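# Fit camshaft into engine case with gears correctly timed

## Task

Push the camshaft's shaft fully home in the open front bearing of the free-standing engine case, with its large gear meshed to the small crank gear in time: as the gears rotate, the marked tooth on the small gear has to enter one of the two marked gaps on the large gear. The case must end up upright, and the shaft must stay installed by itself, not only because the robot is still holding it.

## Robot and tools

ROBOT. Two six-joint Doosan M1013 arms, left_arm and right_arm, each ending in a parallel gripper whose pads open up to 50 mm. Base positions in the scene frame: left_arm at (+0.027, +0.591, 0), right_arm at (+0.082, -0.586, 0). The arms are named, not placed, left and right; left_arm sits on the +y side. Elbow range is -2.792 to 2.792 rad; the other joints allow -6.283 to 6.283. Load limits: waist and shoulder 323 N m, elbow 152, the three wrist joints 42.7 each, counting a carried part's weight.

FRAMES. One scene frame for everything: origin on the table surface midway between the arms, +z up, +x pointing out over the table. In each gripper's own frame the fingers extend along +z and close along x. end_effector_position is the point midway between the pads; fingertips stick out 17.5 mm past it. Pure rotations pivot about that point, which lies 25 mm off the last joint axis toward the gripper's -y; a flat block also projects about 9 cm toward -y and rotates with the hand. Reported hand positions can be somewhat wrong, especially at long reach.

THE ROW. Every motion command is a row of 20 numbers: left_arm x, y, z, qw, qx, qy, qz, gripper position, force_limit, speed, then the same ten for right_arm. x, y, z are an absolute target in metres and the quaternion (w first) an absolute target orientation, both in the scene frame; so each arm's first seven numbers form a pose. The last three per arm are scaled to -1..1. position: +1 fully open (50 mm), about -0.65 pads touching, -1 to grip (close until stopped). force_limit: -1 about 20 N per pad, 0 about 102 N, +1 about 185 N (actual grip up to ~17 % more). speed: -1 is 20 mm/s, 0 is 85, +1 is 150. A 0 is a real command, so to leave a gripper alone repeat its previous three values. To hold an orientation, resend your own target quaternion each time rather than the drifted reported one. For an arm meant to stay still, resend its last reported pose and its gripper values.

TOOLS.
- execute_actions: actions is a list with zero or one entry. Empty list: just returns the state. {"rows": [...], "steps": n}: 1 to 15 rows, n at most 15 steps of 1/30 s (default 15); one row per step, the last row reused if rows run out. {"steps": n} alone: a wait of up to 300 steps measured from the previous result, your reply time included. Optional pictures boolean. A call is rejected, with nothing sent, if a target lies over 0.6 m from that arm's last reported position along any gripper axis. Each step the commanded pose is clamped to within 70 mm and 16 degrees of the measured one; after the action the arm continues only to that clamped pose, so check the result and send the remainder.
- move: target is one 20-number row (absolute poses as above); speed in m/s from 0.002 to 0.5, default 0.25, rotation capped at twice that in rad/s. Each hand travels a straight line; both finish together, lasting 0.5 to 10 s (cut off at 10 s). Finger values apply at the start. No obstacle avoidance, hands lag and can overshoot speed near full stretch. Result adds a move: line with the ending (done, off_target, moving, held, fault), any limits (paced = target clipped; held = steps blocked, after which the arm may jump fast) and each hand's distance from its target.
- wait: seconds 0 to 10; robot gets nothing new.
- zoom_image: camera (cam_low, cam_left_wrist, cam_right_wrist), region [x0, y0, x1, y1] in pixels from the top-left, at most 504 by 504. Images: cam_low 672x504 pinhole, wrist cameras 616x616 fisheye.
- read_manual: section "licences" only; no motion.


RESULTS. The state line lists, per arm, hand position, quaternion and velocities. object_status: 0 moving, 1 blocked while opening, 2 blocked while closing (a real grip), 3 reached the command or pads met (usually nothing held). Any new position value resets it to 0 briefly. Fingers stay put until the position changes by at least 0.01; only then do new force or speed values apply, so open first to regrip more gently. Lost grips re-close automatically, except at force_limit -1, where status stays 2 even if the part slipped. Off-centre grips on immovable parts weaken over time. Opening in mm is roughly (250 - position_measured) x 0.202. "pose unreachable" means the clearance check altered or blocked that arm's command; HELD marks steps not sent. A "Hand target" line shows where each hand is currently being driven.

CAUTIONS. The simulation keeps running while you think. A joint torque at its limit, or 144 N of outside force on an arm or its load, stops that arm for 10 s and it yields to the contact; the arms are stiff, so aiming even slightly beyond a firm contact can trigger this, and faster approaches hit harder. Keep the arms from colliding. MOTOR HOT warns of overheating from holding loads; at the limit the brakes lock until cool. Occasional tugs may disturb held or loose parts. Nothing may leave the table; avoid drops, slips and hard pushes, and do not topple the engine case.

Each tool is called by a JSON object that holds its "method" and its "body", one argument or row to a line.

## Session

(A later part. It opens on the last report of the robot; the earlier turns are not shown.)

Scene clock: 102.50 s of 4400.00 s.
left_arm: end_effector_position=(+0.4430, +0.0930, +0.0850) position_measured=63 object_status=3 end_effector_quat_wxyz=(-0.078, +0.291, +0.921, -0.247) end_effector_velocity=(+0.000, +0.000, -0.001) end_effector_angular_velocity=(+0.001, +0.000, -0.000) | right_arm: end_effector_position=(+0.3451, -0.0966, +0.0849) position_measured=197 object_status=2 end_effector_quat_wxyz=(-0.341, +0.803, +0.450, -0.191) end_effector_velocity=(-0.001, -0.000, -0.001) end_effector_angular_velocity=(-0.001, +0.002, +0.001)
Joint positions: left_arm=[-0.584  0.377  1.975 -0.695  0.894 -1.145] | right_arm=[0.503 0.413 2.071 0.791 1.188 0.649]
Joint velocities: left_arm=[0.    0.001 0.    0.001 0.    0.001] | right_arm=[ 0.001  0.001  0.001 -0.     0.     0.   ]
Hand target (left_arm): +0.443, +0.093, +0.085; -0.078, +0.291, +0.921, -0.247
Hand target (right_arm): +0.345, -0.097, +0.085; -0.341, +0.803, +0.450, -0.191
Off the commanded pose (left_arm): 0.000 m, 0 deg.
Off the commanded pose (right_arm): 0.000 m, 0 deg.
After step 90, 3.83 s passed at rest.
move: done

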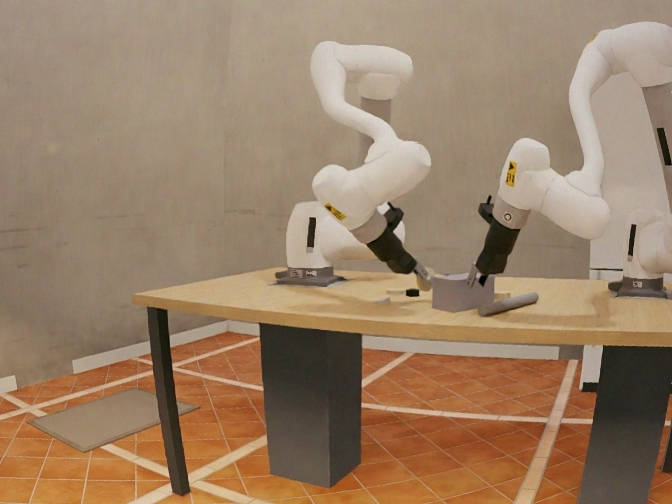

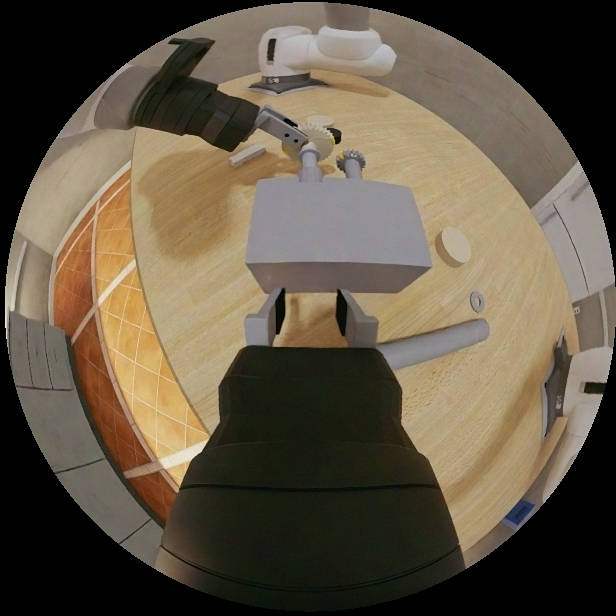

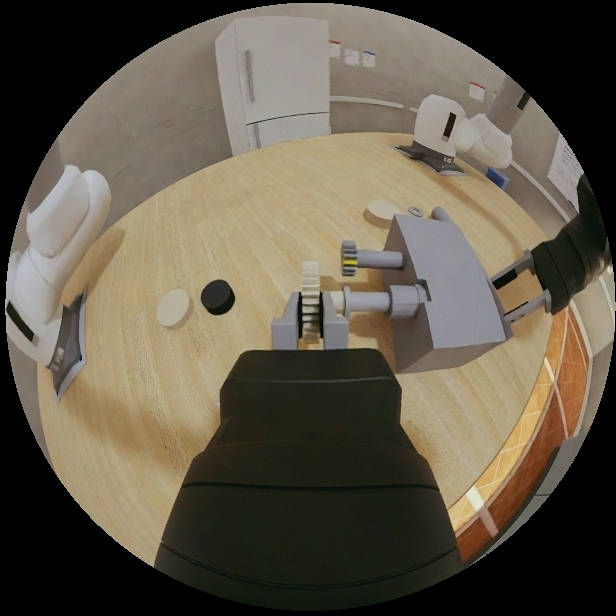

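{"method": "move", "body": {
  "target": [0.443,0.093,0.085,-0.0778,0.2905,0.9212,-0.2468,0.6,0,0, 0.3486,-0.0918,0.0849,-0.3409,0.8031,0.4498,-0.1909,-1,0.3,-0.7],
  "speed": 0.008
}}

{"method": "zoom_image", "body": {
  "camera": "cam_right_wrist",
  "region": [365, 275, 425, 325]
}}

{"method": "zoom_image", "body": {
  "camera": "cam_left_wrist",
  "region": [285, 140, 335, 190]
}}

Scene clock: 107.43 s of 4400.00 s.
left_arm: end_effector_position=(+0.4430, +0.0930, +0.0850) position_measured=63 object_status=3 end_effector_quat_wxyz=(-0.078, +0.291, +0.921, -0.247) end_effector_velocity=(-0.001, +0.000, +0.000) end_effector_angular_velocity=(-0.001, -0.001, -0.003) | right_arm: end_effector_position=(+0.3486, -0.0918, +0.0849) position_measured=197 object_status=2 end_effector_quat_wxyz=(-0.341, +0.803, +0.450, -0.191) end_effector_velocity=(-0.000, -0.000, -0.001) end_effector_angular_velocity=(-0.001, +0.002, +0.000)
Joint positions: left_arm=[-0.584  0.377  1.975 -0.695  0.894 -1.145] | right_arm=[0.506 0.419 2.06  0.791 1.189 0.654]
Joint velocities: left_arm=[-0.001 -0.001  0.001  0.     0.     0.002] | right_arm=[ 0.     0.001  0.    -0.     0.     0.   ]
Hand target (left_arm): +0.443, +0.093, +0.085; -0.078, +0.291, +0.921, -0.247
Hand target (right_arm): +0.349, -0.092, +0.085; -0.341, +0.803, +0.450, -0.191
Off the commanded pose (left_arm): 0.000 m, 0 deg.
Off the commanded pose (right_arm): 0.000 m, 0 deg.
After step 90, 0.97 s passed at rest.
move: done

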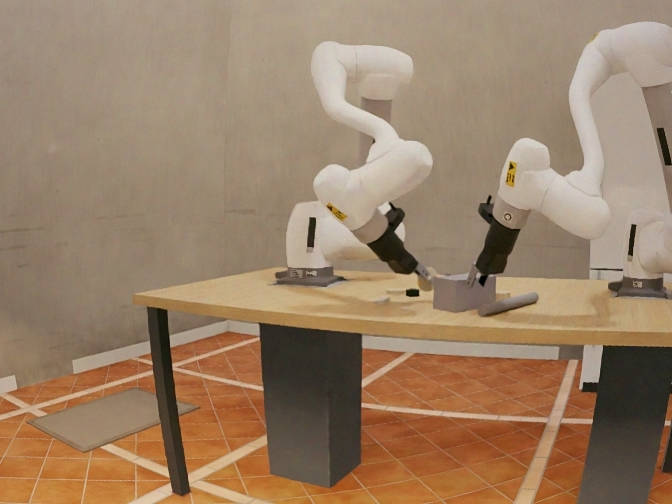

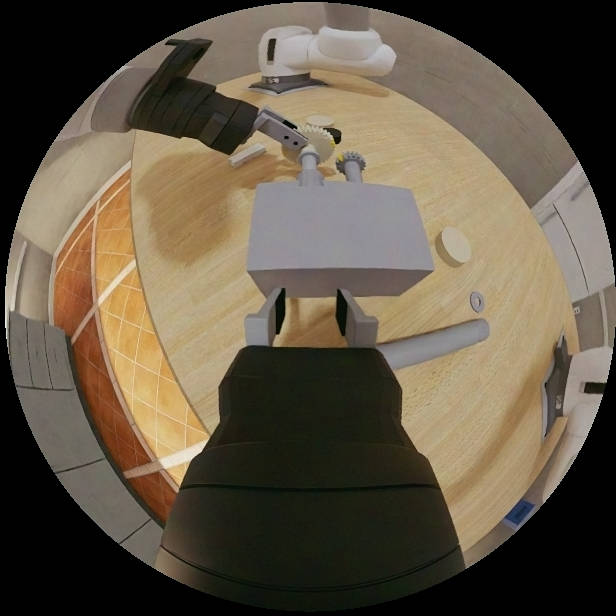

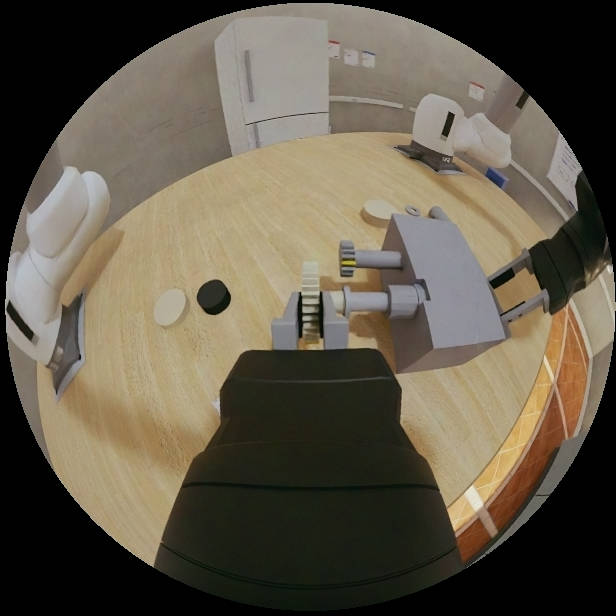

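Region (365, 275, 425, 325) of cam_right_wrist's 616x616 image, scaled by 8.400, with more detail than that image has.

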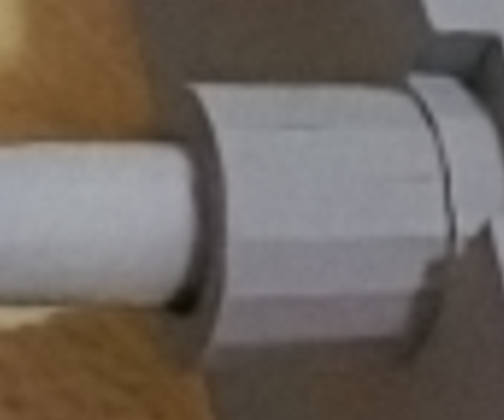

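Region (285, 140, 335, 190) of cam_left_wrist's 616x616 image, scaled by 10.080, with more detail than that image has.

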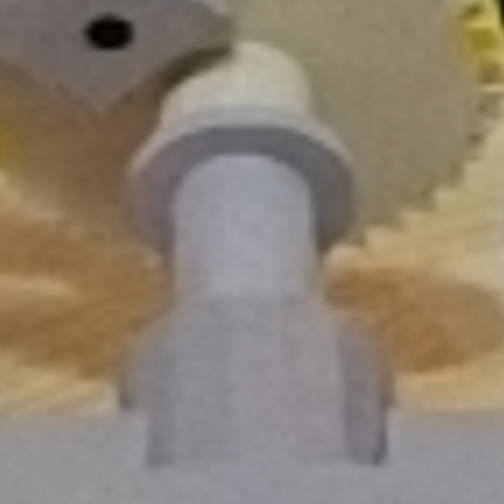

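{"method": "move", "body": {
  "target": [0.446,0.1,0.085,-0.0778,0.2905,0.9212,-0.2468,0.6,0,0, 0.3495,-0.0934,0.0835,-0.3383,0.7972,0.4603,-0.1954,-1,0.3,-0.7],
  "speed": 0.02
}}

{"method": "zoom_image", "body": {
  "camera": "cam_right_wrist",
  "region": [365, 275, 425, 325]
}}

{"method": "move", "body": {
  "target": [0.446,0.1,0.085,-0.0778,0.2905,0.9212,-0.2468,0.6,0,0, 0.352,-0.0891,0.0835,-0.3383,0.7972,0.4603,-0.1954,-1,0.3,-0.7],
  "speed": 0.008
}}

{"method": "zoom_image", "body": {
  "camera": "cam_right_wrist",
  "region": [365, 275, 425, 325]
}}

Scene clock: 112.67 s of 4400.00 s.
left_arm: end_effector_position=(+0.4460, +0.1000, +0.0850) position_measured=63 object_status=3 end_effector_quat_wxyz=(-0.078, +0.291, +0.921, -0.247) end_effector_velocity=(+0.000, -0.000, +0.001) end_effector_angular_velocity=(-0.001, -0.001, +0.000) | right_arm: end_effector_position=(+0.3495, -0.0934, +0.0835) position_measured=197 object_status=2 end_effector_quat_wxyz=(-0.338, +0.797, +0.460, -0.195) end_effector_velocity=(-0.001, -0.000, -0.000) end_effector_angular_velocity=(-0.000, +0.001, +0.001)
Joint positions: left_arm=[-0.572  0.375  1.977 -0.693  0.898 -1.136] | right_arm=[0.507 0.427 2.05  0.775 1.202 0.644]
Joint velocities: left_arm=[ 0.    -0.001 -0.    -0.     0.     0.001] | right_arm=[ 0.001 -0.     0.001 -0.     0.    -0.   ]
Hand target (left_arm): +0.446, +0.100, +0.085; -0.078, +0.291, +0.921, -0.247
Hand target (right_arm): +0.350, -0.093, +0.083; -0.338, +0.797, +0.460, -0.195
Off the commanded pose (left_arm): 0.000 m, 0 deg.
Off the commanded pose (right_arm): 0.000 m, 0 deg.
After step 90, 1.37 s passed at rest.
move: done

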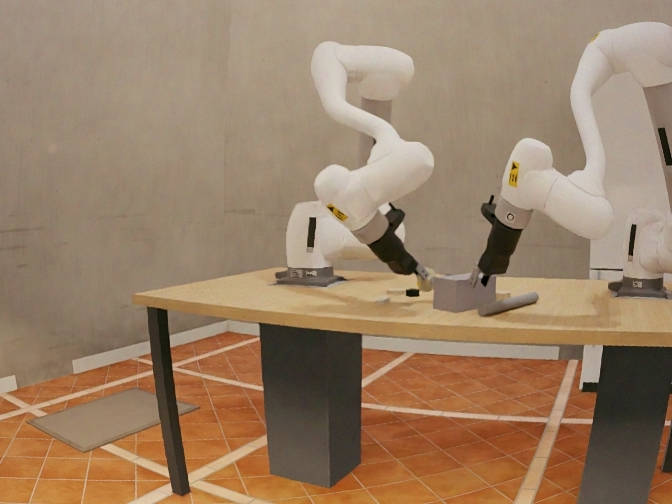

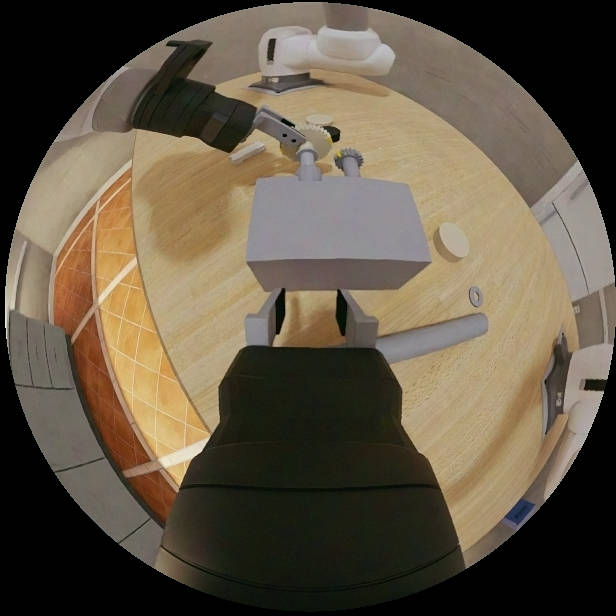

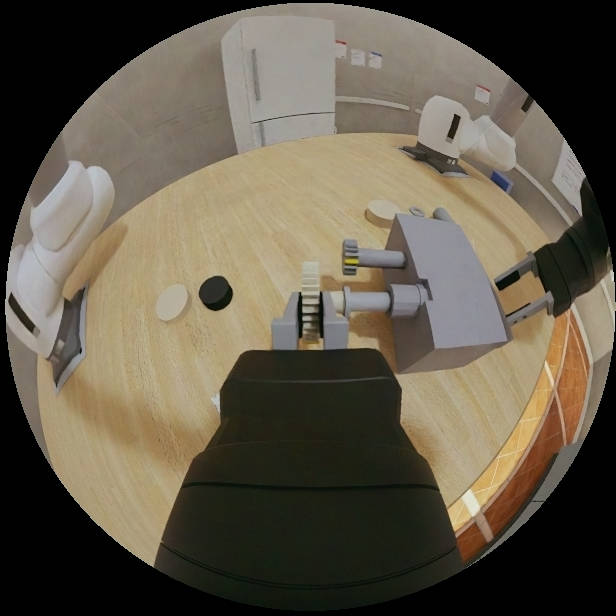

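Region (365, 275, 425, 325) of cam_right_wrist's 616x616 image, scaled by 8.400, with more detail than that image has.

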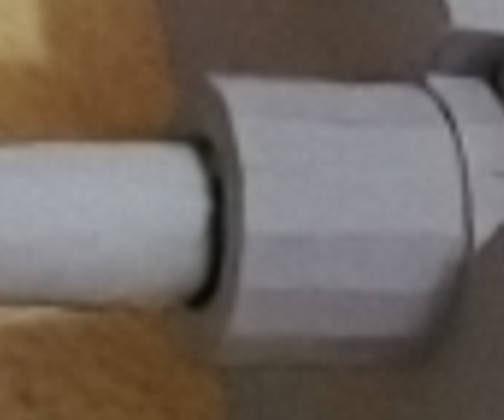

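Scene clock: 113.50 s of 4400.00 s.
left_arm: end_effector_position=(+0.4460, +0.1000, +0.0850) position_measured=63 object_status=3 end_effector_quat_wxyz=(-0.078, +0.291, +0.921, -0.247) end_effector_velocity=(+0.000, -0.001, +0.001) end_effector_angular_velocity=(-0.001, -0.001, -0.001) | right_arm: end_effector_position=(+0.3520, -0.0891, +0.0835) position_measured=197 object_status=2 end_effector_quat_wxyz=(-0.338, +0.797, +0.460, -0.195) end_effector_velocity=(+0.000, -0.000, +0.000) end_effector_angular_velocity=(+0.001, -0.001, -0.001)
Joint positions: left_arm=[-0.572  0.375  1.977 -0.693  0.898 -1.136] | right_arm=[0.511 0.432 2.041 0.776 1.203 0.648]
Joint velocities: left_arm=[-0.001 -0.001 -0.001  0.     0.    -0.   ] | right_arm=[-0.001 -0.001  0.    -0.    -0.    -0.   ]
Hand target (left_arm): +0.446, +0.100, +0.085; -0.078, +0.291, +0.921, -0.247
Hand target (right_arm): +0.352, -0.089, +0.083; -0.338, +0.797, +0.460, -0.195
Off the commanded pose (left_arm): 0.000 m, 0 deg.
Off the commanded pose (right_arm): 0.000 m, 0 deg.
move: done

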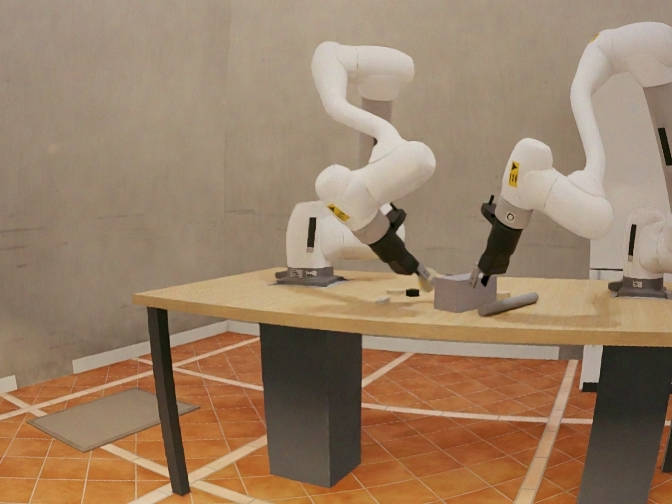

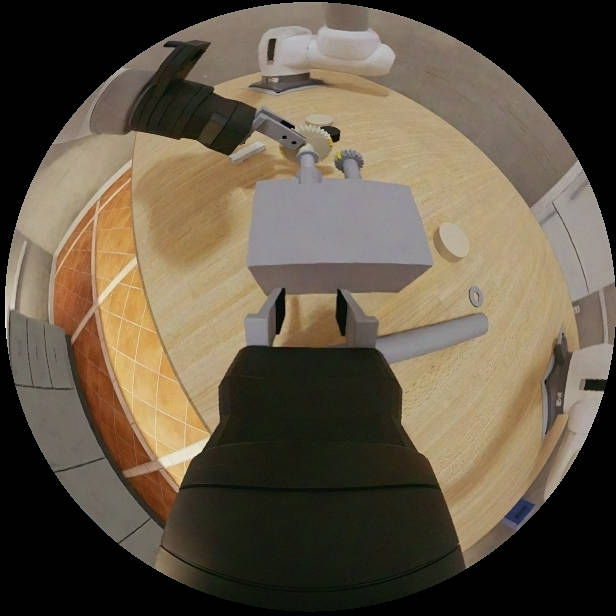

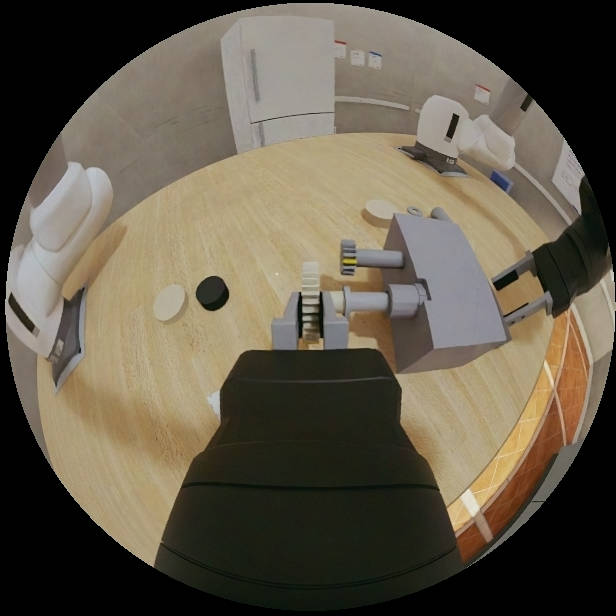

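Region (365, 275, 425, 325) of cam_right_wrist's 616x616 image, scaled by 8.400, with more detail than that image has.

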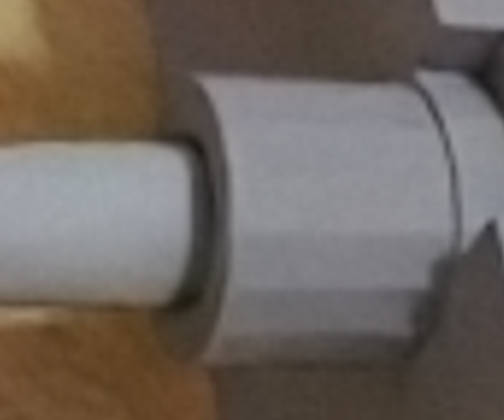

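{"method": "execute_actions", "body": {
  "actions": []
}}

Scene clock: 125.17 s of 4400.00 s.
left_arm: end_effector_position=(+0.4460, +0.1000, +0.0850) position_measured=63 object_status=3 end_effector_quat_wxyz=(-0.078, +0.291, +0.921, -0.247) end_effector_velocity=(-0.001, -0.000, -0.000) end_effector_angular_velocity=(-0.000, +0.000, -0.001) | right_arm: end_effector_position=(+0.3520, -0.0891, +0.0835) position_measured=197 object_status=2 end_effector_quat_wxyz=(-0.338, +0.797, +0.460, -0.195) end_effector_velocity=(+0.001, -0.000, +0.000) end_effector_angular_velocity=(+0.001, -0.000, -0.001)
Joint positions: left_arm=[-0.572  0.375  1.977 -0.693  0.898 -1.136] | right_arm=[0.511 0.432 2.041 0.776 1.203 0.648]
Joint velocities: left_arm=[-0.001  0.     0.    -0.    -0.     0.001] | right_arm=[-0.001  0.    -0.001 -0.     0.001 -0.   ]
Hand target (left_arm): +0.446, +0.100, +0.085; -0.078, +0.291, +0.921, -0.247
Hand target (right_arm): +0.352, -0.089, +0.083; -0.338, +0.797, +0.460, -0.195
Off the commanded pose (left_arm): 0.000 m, 0 deg.
Off the commanded pose (right_arm): 0.000 m, 0 deg.
Steps of this call (steps 1 to 90: nothing new was sent; then 8.67 s passed at rest). Readings (end_effector_position | what the end effector reports):
1: left_arm (+0.4460, +0.1000, +0.0850) | right_arm (+0.3520, -0.0891, +0.0835) | left_arm position_measured=63 object_status=3 | right_arm position_measured=197 object_status=2
2: left_arm (+0.4460, +0.1000, +0.0850) | right_arm (+0.3520, -0.0891, +0.0835) | left_arm position_measured=63 object_status=3 | right_arm position_measured=197 object_status=2
4: left_arm (+0.4460, +0.1000, +0.0850) | right_arm (+0.3520, -0.0891, +0.0835) | left_arm position_measured=63 object_status=3 | right_arm position_measured=197 object_status=2
8: left_arm (+0.4460, +0.1000, +0.0850) | right_arm (+0.3520, -0.0891, +0.0835) | left_arm position_measured=63 object_status=3 | right_arm position_measured=197 object_status=2
90: the state above

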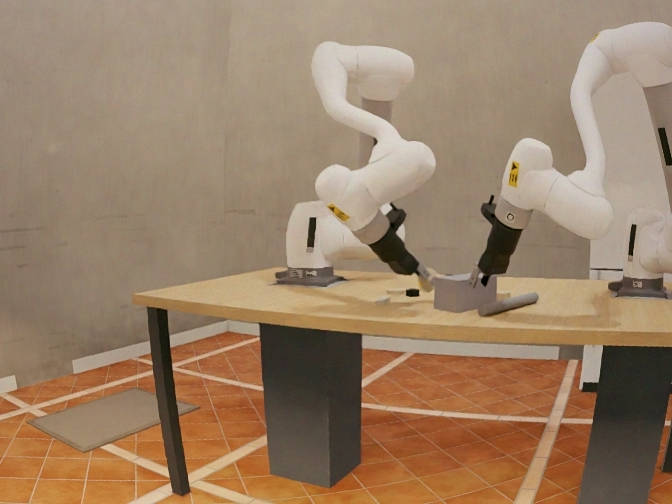

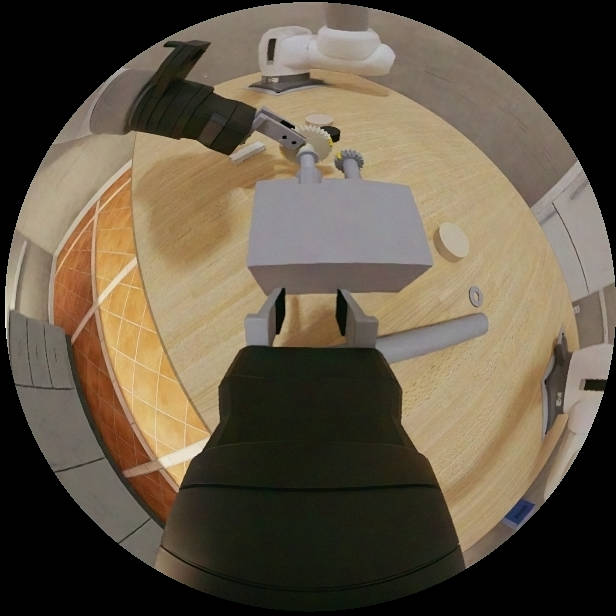

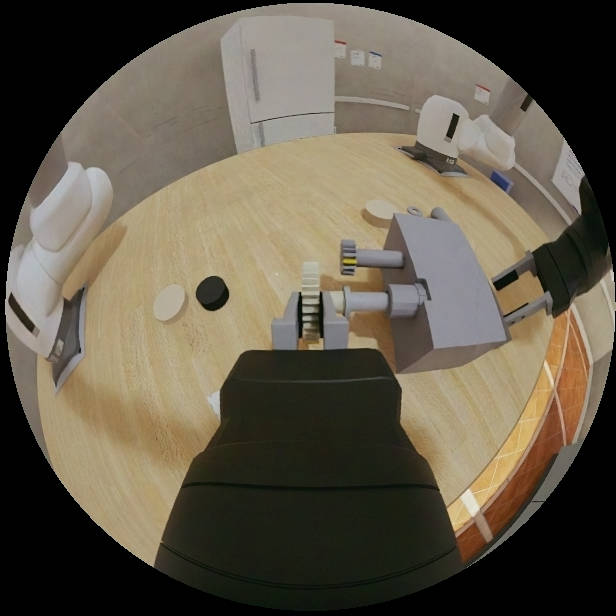

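{"method": "move", "body": {
  "target": [0.446,0.1,0.085,-0.0778,0.2905,0.9212,-0.2468,0.6,0,0,0.3513,-0.091,0.0847,-0.3383,0.7972,0.4603,-0.1954,-1,0.3,-0.7],
  "speed": 0.01
}}

{"method": "zoom_image", "body": {
  "camera": "cam_right_wrist",
  "region": [365,275,425,325]
}}

{"method": "zoom_image", "body": {
  "camera": "cam_left_wrist",
  "region": [275,120,375,195]
}}

Scene clock: 131.53 s of 4400.00 s.
left_arm: end_effector_position=(+0.4460, +0.1000, +0.0850) position_measured=63 object_status=3 end_effector_quat_wxyz=(-0.078, +0.291, +0.921, -0.247) end_effector_velocity=(-0.000, +0.000, -0.002) end_effector_angular_velocity=(+0.001, +0.003, +0.001) | right_arm: end_effector_position=(+0.3513, -0.0910, +0.0847) position_measured=197 object_status=2 end_effector_quat_wxyz=(-0.338, +0.797, +0.460, -0.195) end_effector_velocity=(-0.000, +0.000, +0.000) end_effector_angular_velocity=(+0.001, -0.001, +0.001)
Joint positions: left_arm=[-0.572  0.375  1.977 -0.693  0.898 -1.136] | right_arm=[0.509 0.429 2.044 0.775 1.204 0.648]
Joint velocities: left_arm=[ 0.     0.003  0.    -0.001  0.    -0.   ] | right_arm=[ 0.001 -0.001  0.    -0.     0.    -0.   ]
Hand target (left_arm): +0.446, +0.100, +0.085; -0.078, +0.291, +0.921, -0.247
Hand target (right_arm): +0.351, -0.091, +0.085; -0.338, +0.797, +0.460, -0.195
Off the commanded pose (left_arm): 0.000 m, 0 deg.
Off the commanded pose (right_arm): 0.000 m, 0 deg.
After step 90, 2.67 s passed at rest.
move: done

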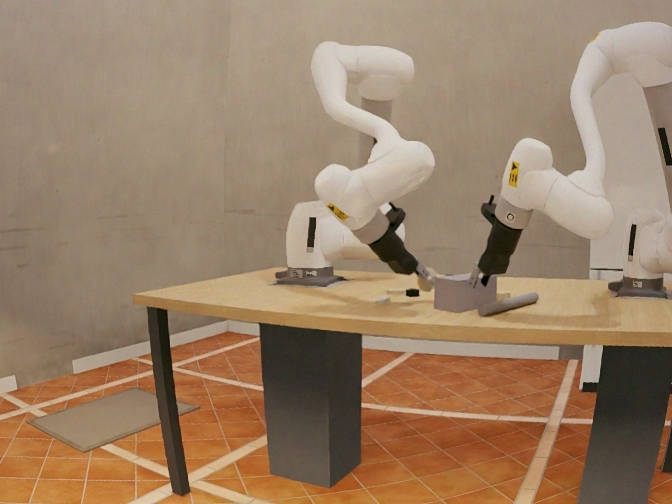

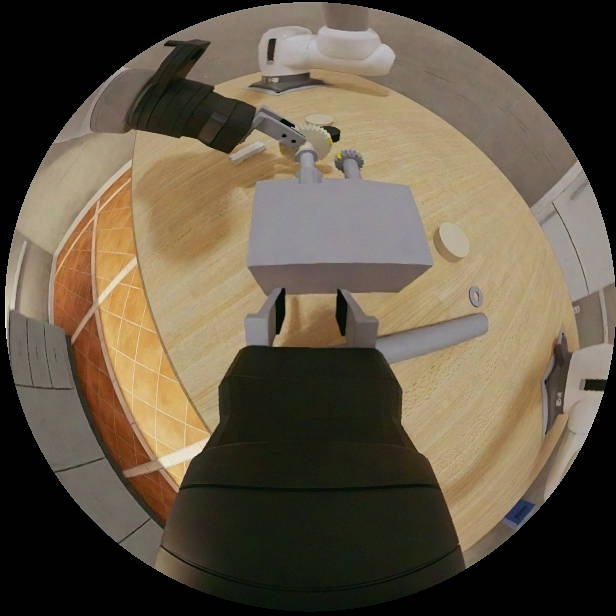

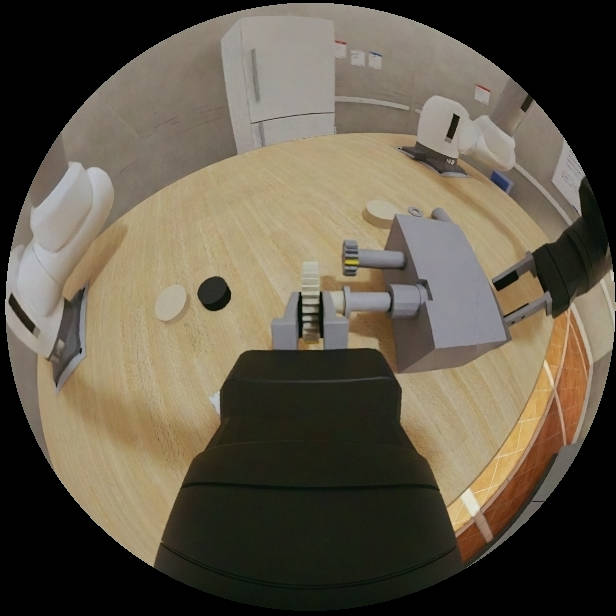

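Region (365, 275, 425, 325) of cam_right_wrist's 616x616 image, scaled by 8.400, with more detail than that image has.

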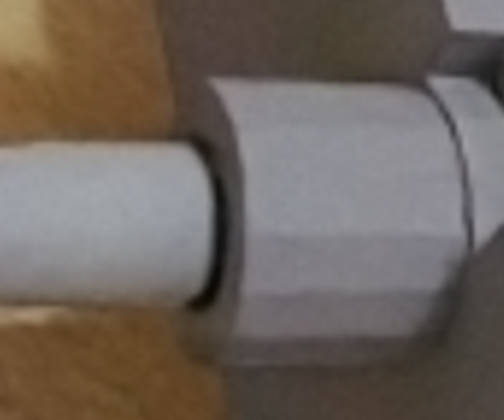

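Region (275, 120, 375, 195) of cam_left_wrist's 616x616 image, scaled by 5.040, with more detail than that image has; it fills the top 378 rows of this view, and the rest is white.

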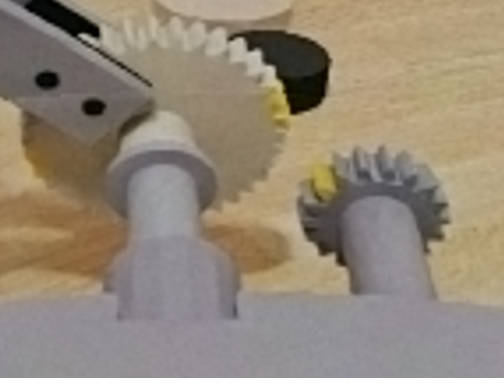

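{"method": "move", "body": {
  "target": [0.446,0.1,0.085,-0.0778,0.2905,0.9212,-0.2468,0.6,0,0,0.3538,-0.0867,0.0847,-0.3383,0.7972,0.4603,-0.1954,-1,0.3,-0.7],
  "speed": 0.006
}}

{"method": "zoom_image", "body": {
  "camera": "cam_right_wrist",
  "region": [365,275,425,325]
}}

Scene clock: 135.37 s of 4400.00 s.
left_arm: end_effector_position=(+0.4460, +0.1000, +0.0850) position_measured=63 object_status=3 end_effector_quat_wxyz=(-0.078, +0.291, +0.921, -0.247) end_effector_velocity=(-0.000, +0.000, -0.001) end_effector_angular_velocity=(+0.001, +0.001, -0.000) | right_arm: end_effector_position=(+0.3538, -0.0867, +0.0847) position_measured=197 object_status=2 end_effector_quat_wxyz=(-0.338, +0.797, +0.460, -0.195) end_effector_velocity=(+0.001, +0.000, +0.000) end_effector_angular_velocity=(+0.001, -0.002, -0.001)
Joint positions: left_arm=[-0.572  0.375  1.977 -0.693  0.898 -1.136] | right_arm=[0.512 0.434 2.035 0.776 1.206 0.653]
Joint velocities: left_arm=[ 0.     0.002  0.     0.001 -0.     0.   ] | right_arm=[-0.001 -0.    -0.001 -0.    -0.001 -0.   ]
Hand target (left_arm): +0.446, +0.100, +0.085; -0.078, +0.291, +0.921, -0.247
Hand target (right_arm): +0.354, -0.087, +0.085; -0.338, +0.797, +0.460, -0.195
Off the commanded pose (left_arm): 0.000 m, 0 deg.
Off the commanded pose (right_arm): 0.000 m, 0 deg.
move: done

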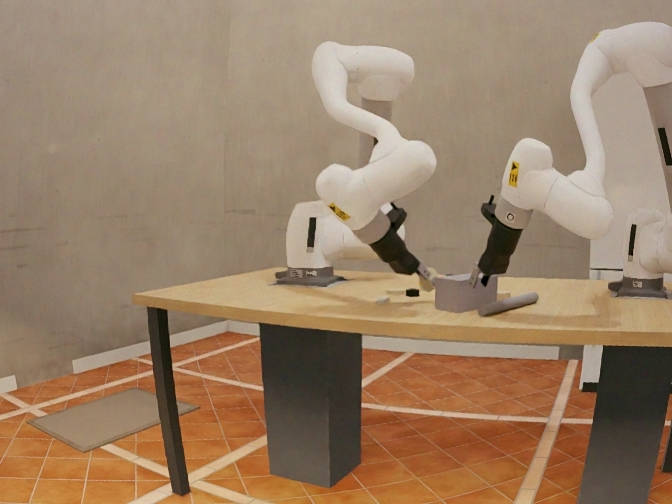

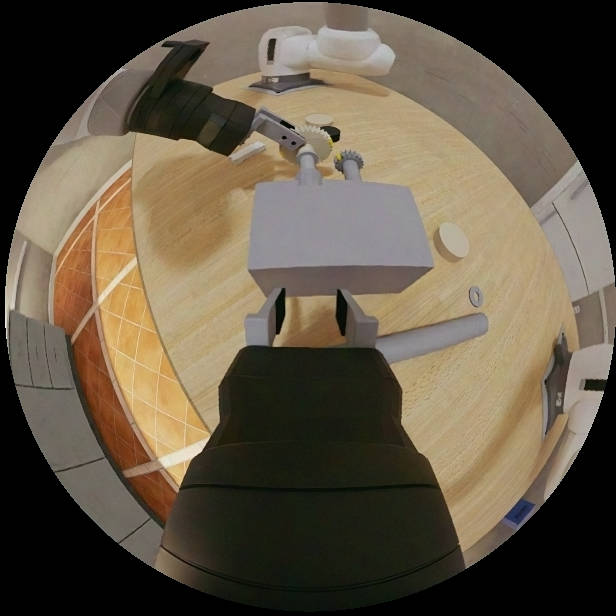

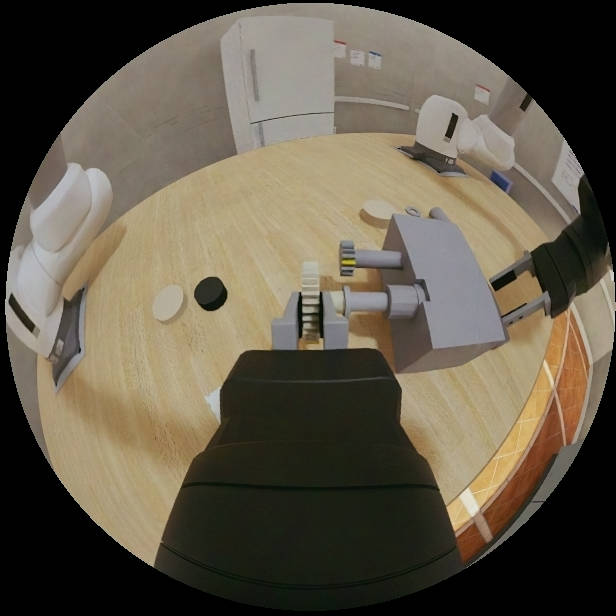

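Region (365, 275, 425, 325) of cam_right_wrist's 616x616 image, scaled by 8.400, with more detail than that image has.

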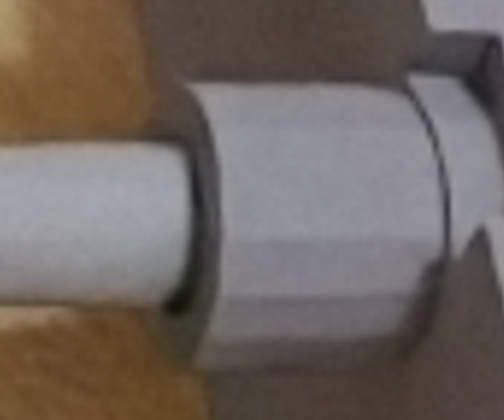

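{"method": "zoom_image", "body": {
  "camera": "cam_right_wrist",
  "region": [290,230,440,345]
}}

{"method": "zoom_image", "body": {
  "camera": "cam_left_wrist",
  "region": [230,110,450,330]
}}

Region (290, 230, 440, 345) of cam_right_wrist's 616x616 image, scaled by 3.360, with more detail than that image has; it fills the top 386 rows of this view, and the rest is white.

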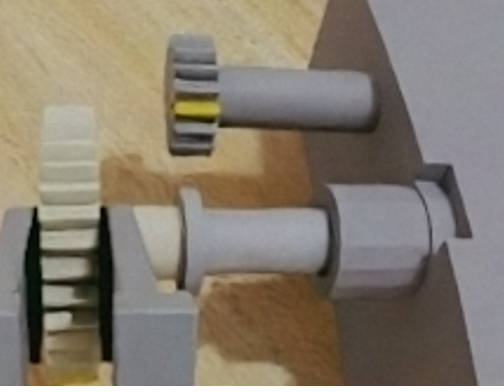

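Region (230, 110, 450, 330) of cam_left_wrist's 616x616 image, scaled by 2.291, with more detail than that image has.

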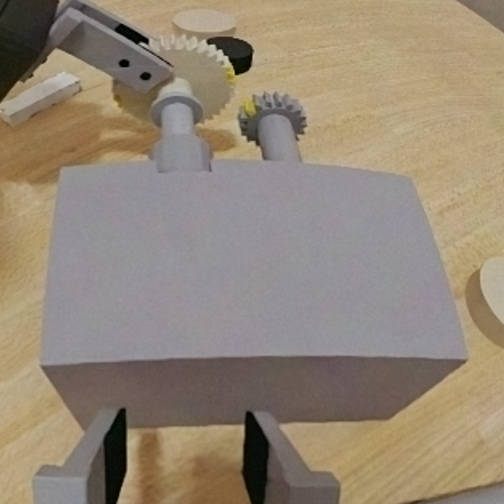

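{"method": "move", "body": {
  "target": [0.442,0.093,0.078,-0.0637,0.2378,0.9362,-0.2508,0.6,0,0,0.3555,-0.0877,0.0846,-0.3358,0.7911,0.4707,-0.1998,-1,0.3,-0.7],
  "speed": 0.04
}}

{"method": "zoom_image", "body": {
  "camera": "cam_right_wrist",
  "region": [365,275,425,325]
}}

{"method": "zoom_image", "body": {
  "camera": "cam_low",
  "region": [400,240,520,330]
}}

Scene clock: 146.77 s of 4400.00 s.
left_arm: end_effector_position=(+0.4420, +0.0930, +0.0780) position_measured=63 object_status=3 end_effector_quat_wxyz=(-0.064, +0.238, +0.936, -0.251) end_effector_velocity=(-0.001, -0.001, -0.000) end_effector_angular_velocity=(+0.000, -0.001, -0.002) | right_arm: end_effector_position=(+0.3555, -0.0877, +0.0846) position_measured=197 object_status=2 end_effector_quat_wxyz=(-0.336, +0.791, +0.471, -0.200) end_effector_velocity=(-0.000, -0.000, -0.000) end_effector_angular_velocity=(-0.000, +0.000, +0.000)
Joint positions: left_arm=[-0.588  0.36   2.018 -0.741  0.819 -1.204] | right_arm=[0.514 0.441 2.022 0.76  1.22  0.644]
Joint velocities: left_arm=[-0.002 -0.     0.     0.    -0.     0.   ] | right_arm=[-0.    -0.     0.001 -0.    -0.    -0.   ]
Hand target (left_arm): +0.442, +0.093, +0.078; -0.064, +0.238, +0.936, -0.251
Hand target (right_arm): +0.356, -0.088, +0.085; -0.336, +0.791, +0.471, -0.200
Off the commanded pose (left_arm): 0.000 m, 0 deg.
Off the commanded pose (right_arm): 0.000 m, 0 deg.
After step 90, 6.73 s passed at rest.
move: done

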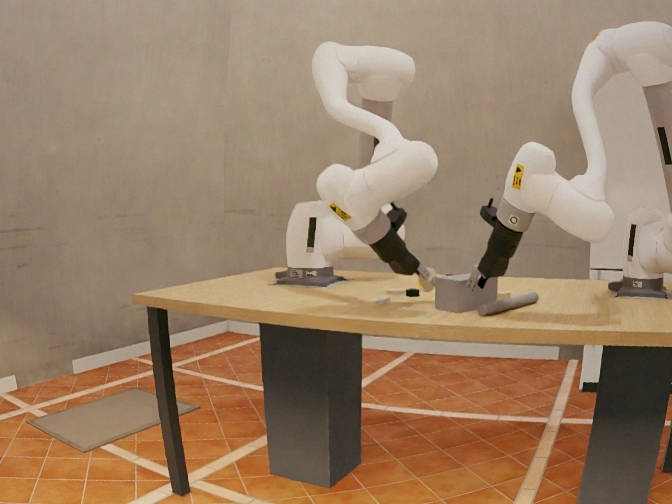

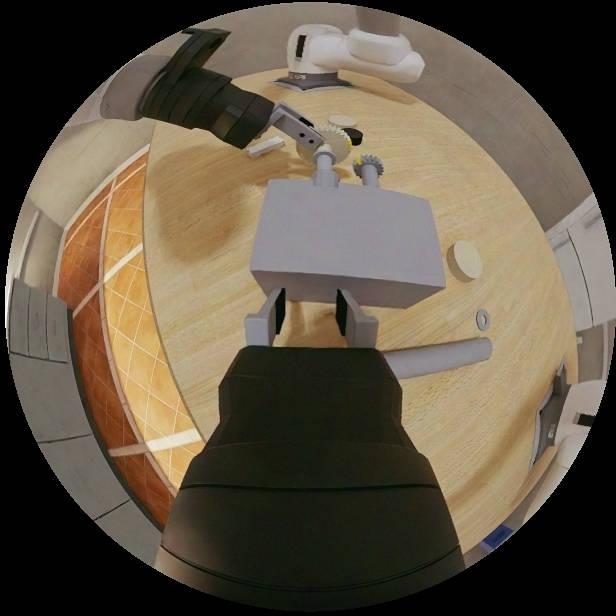

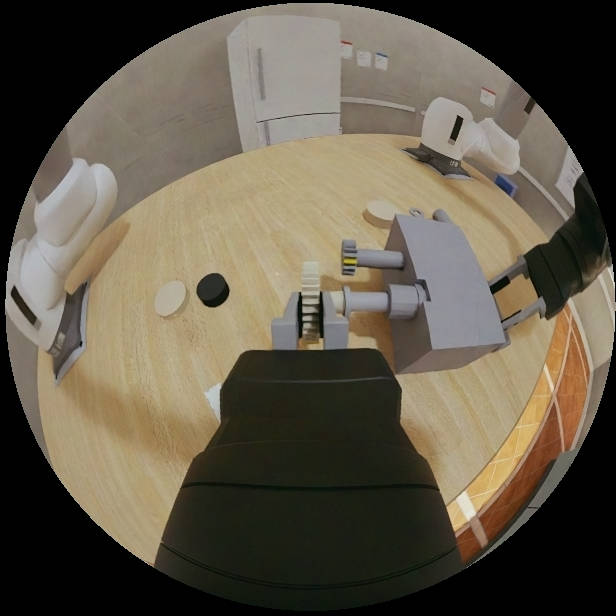

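Region (365, 275, 425, 325) of cam_right_wrist's 616x616 image, scaled by 8.400, with more detail than that image has.

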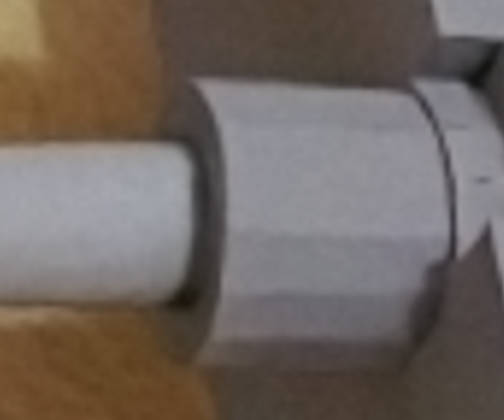

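Region (400, 240, 520, 330) of cam_low's 672x504 image, scaled by 4.200, with more detail than that image has; it fills the top 378 rows of this view, and the rest is white.

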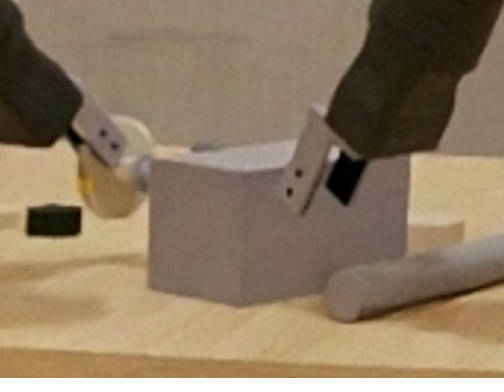

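{"method": "zoom_image", "body": {
  "camera": "cam_left_wrist",
  "region": [290,120,390,195]
}}

Region (290, 120, 390, 195) of cam_left_wrist's 616x616 image, scaled by 5.040, with more detail than that image has; it fills the top 378 rows of this view, and the rest is white.

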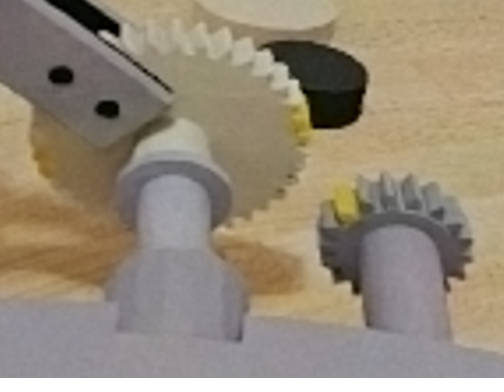

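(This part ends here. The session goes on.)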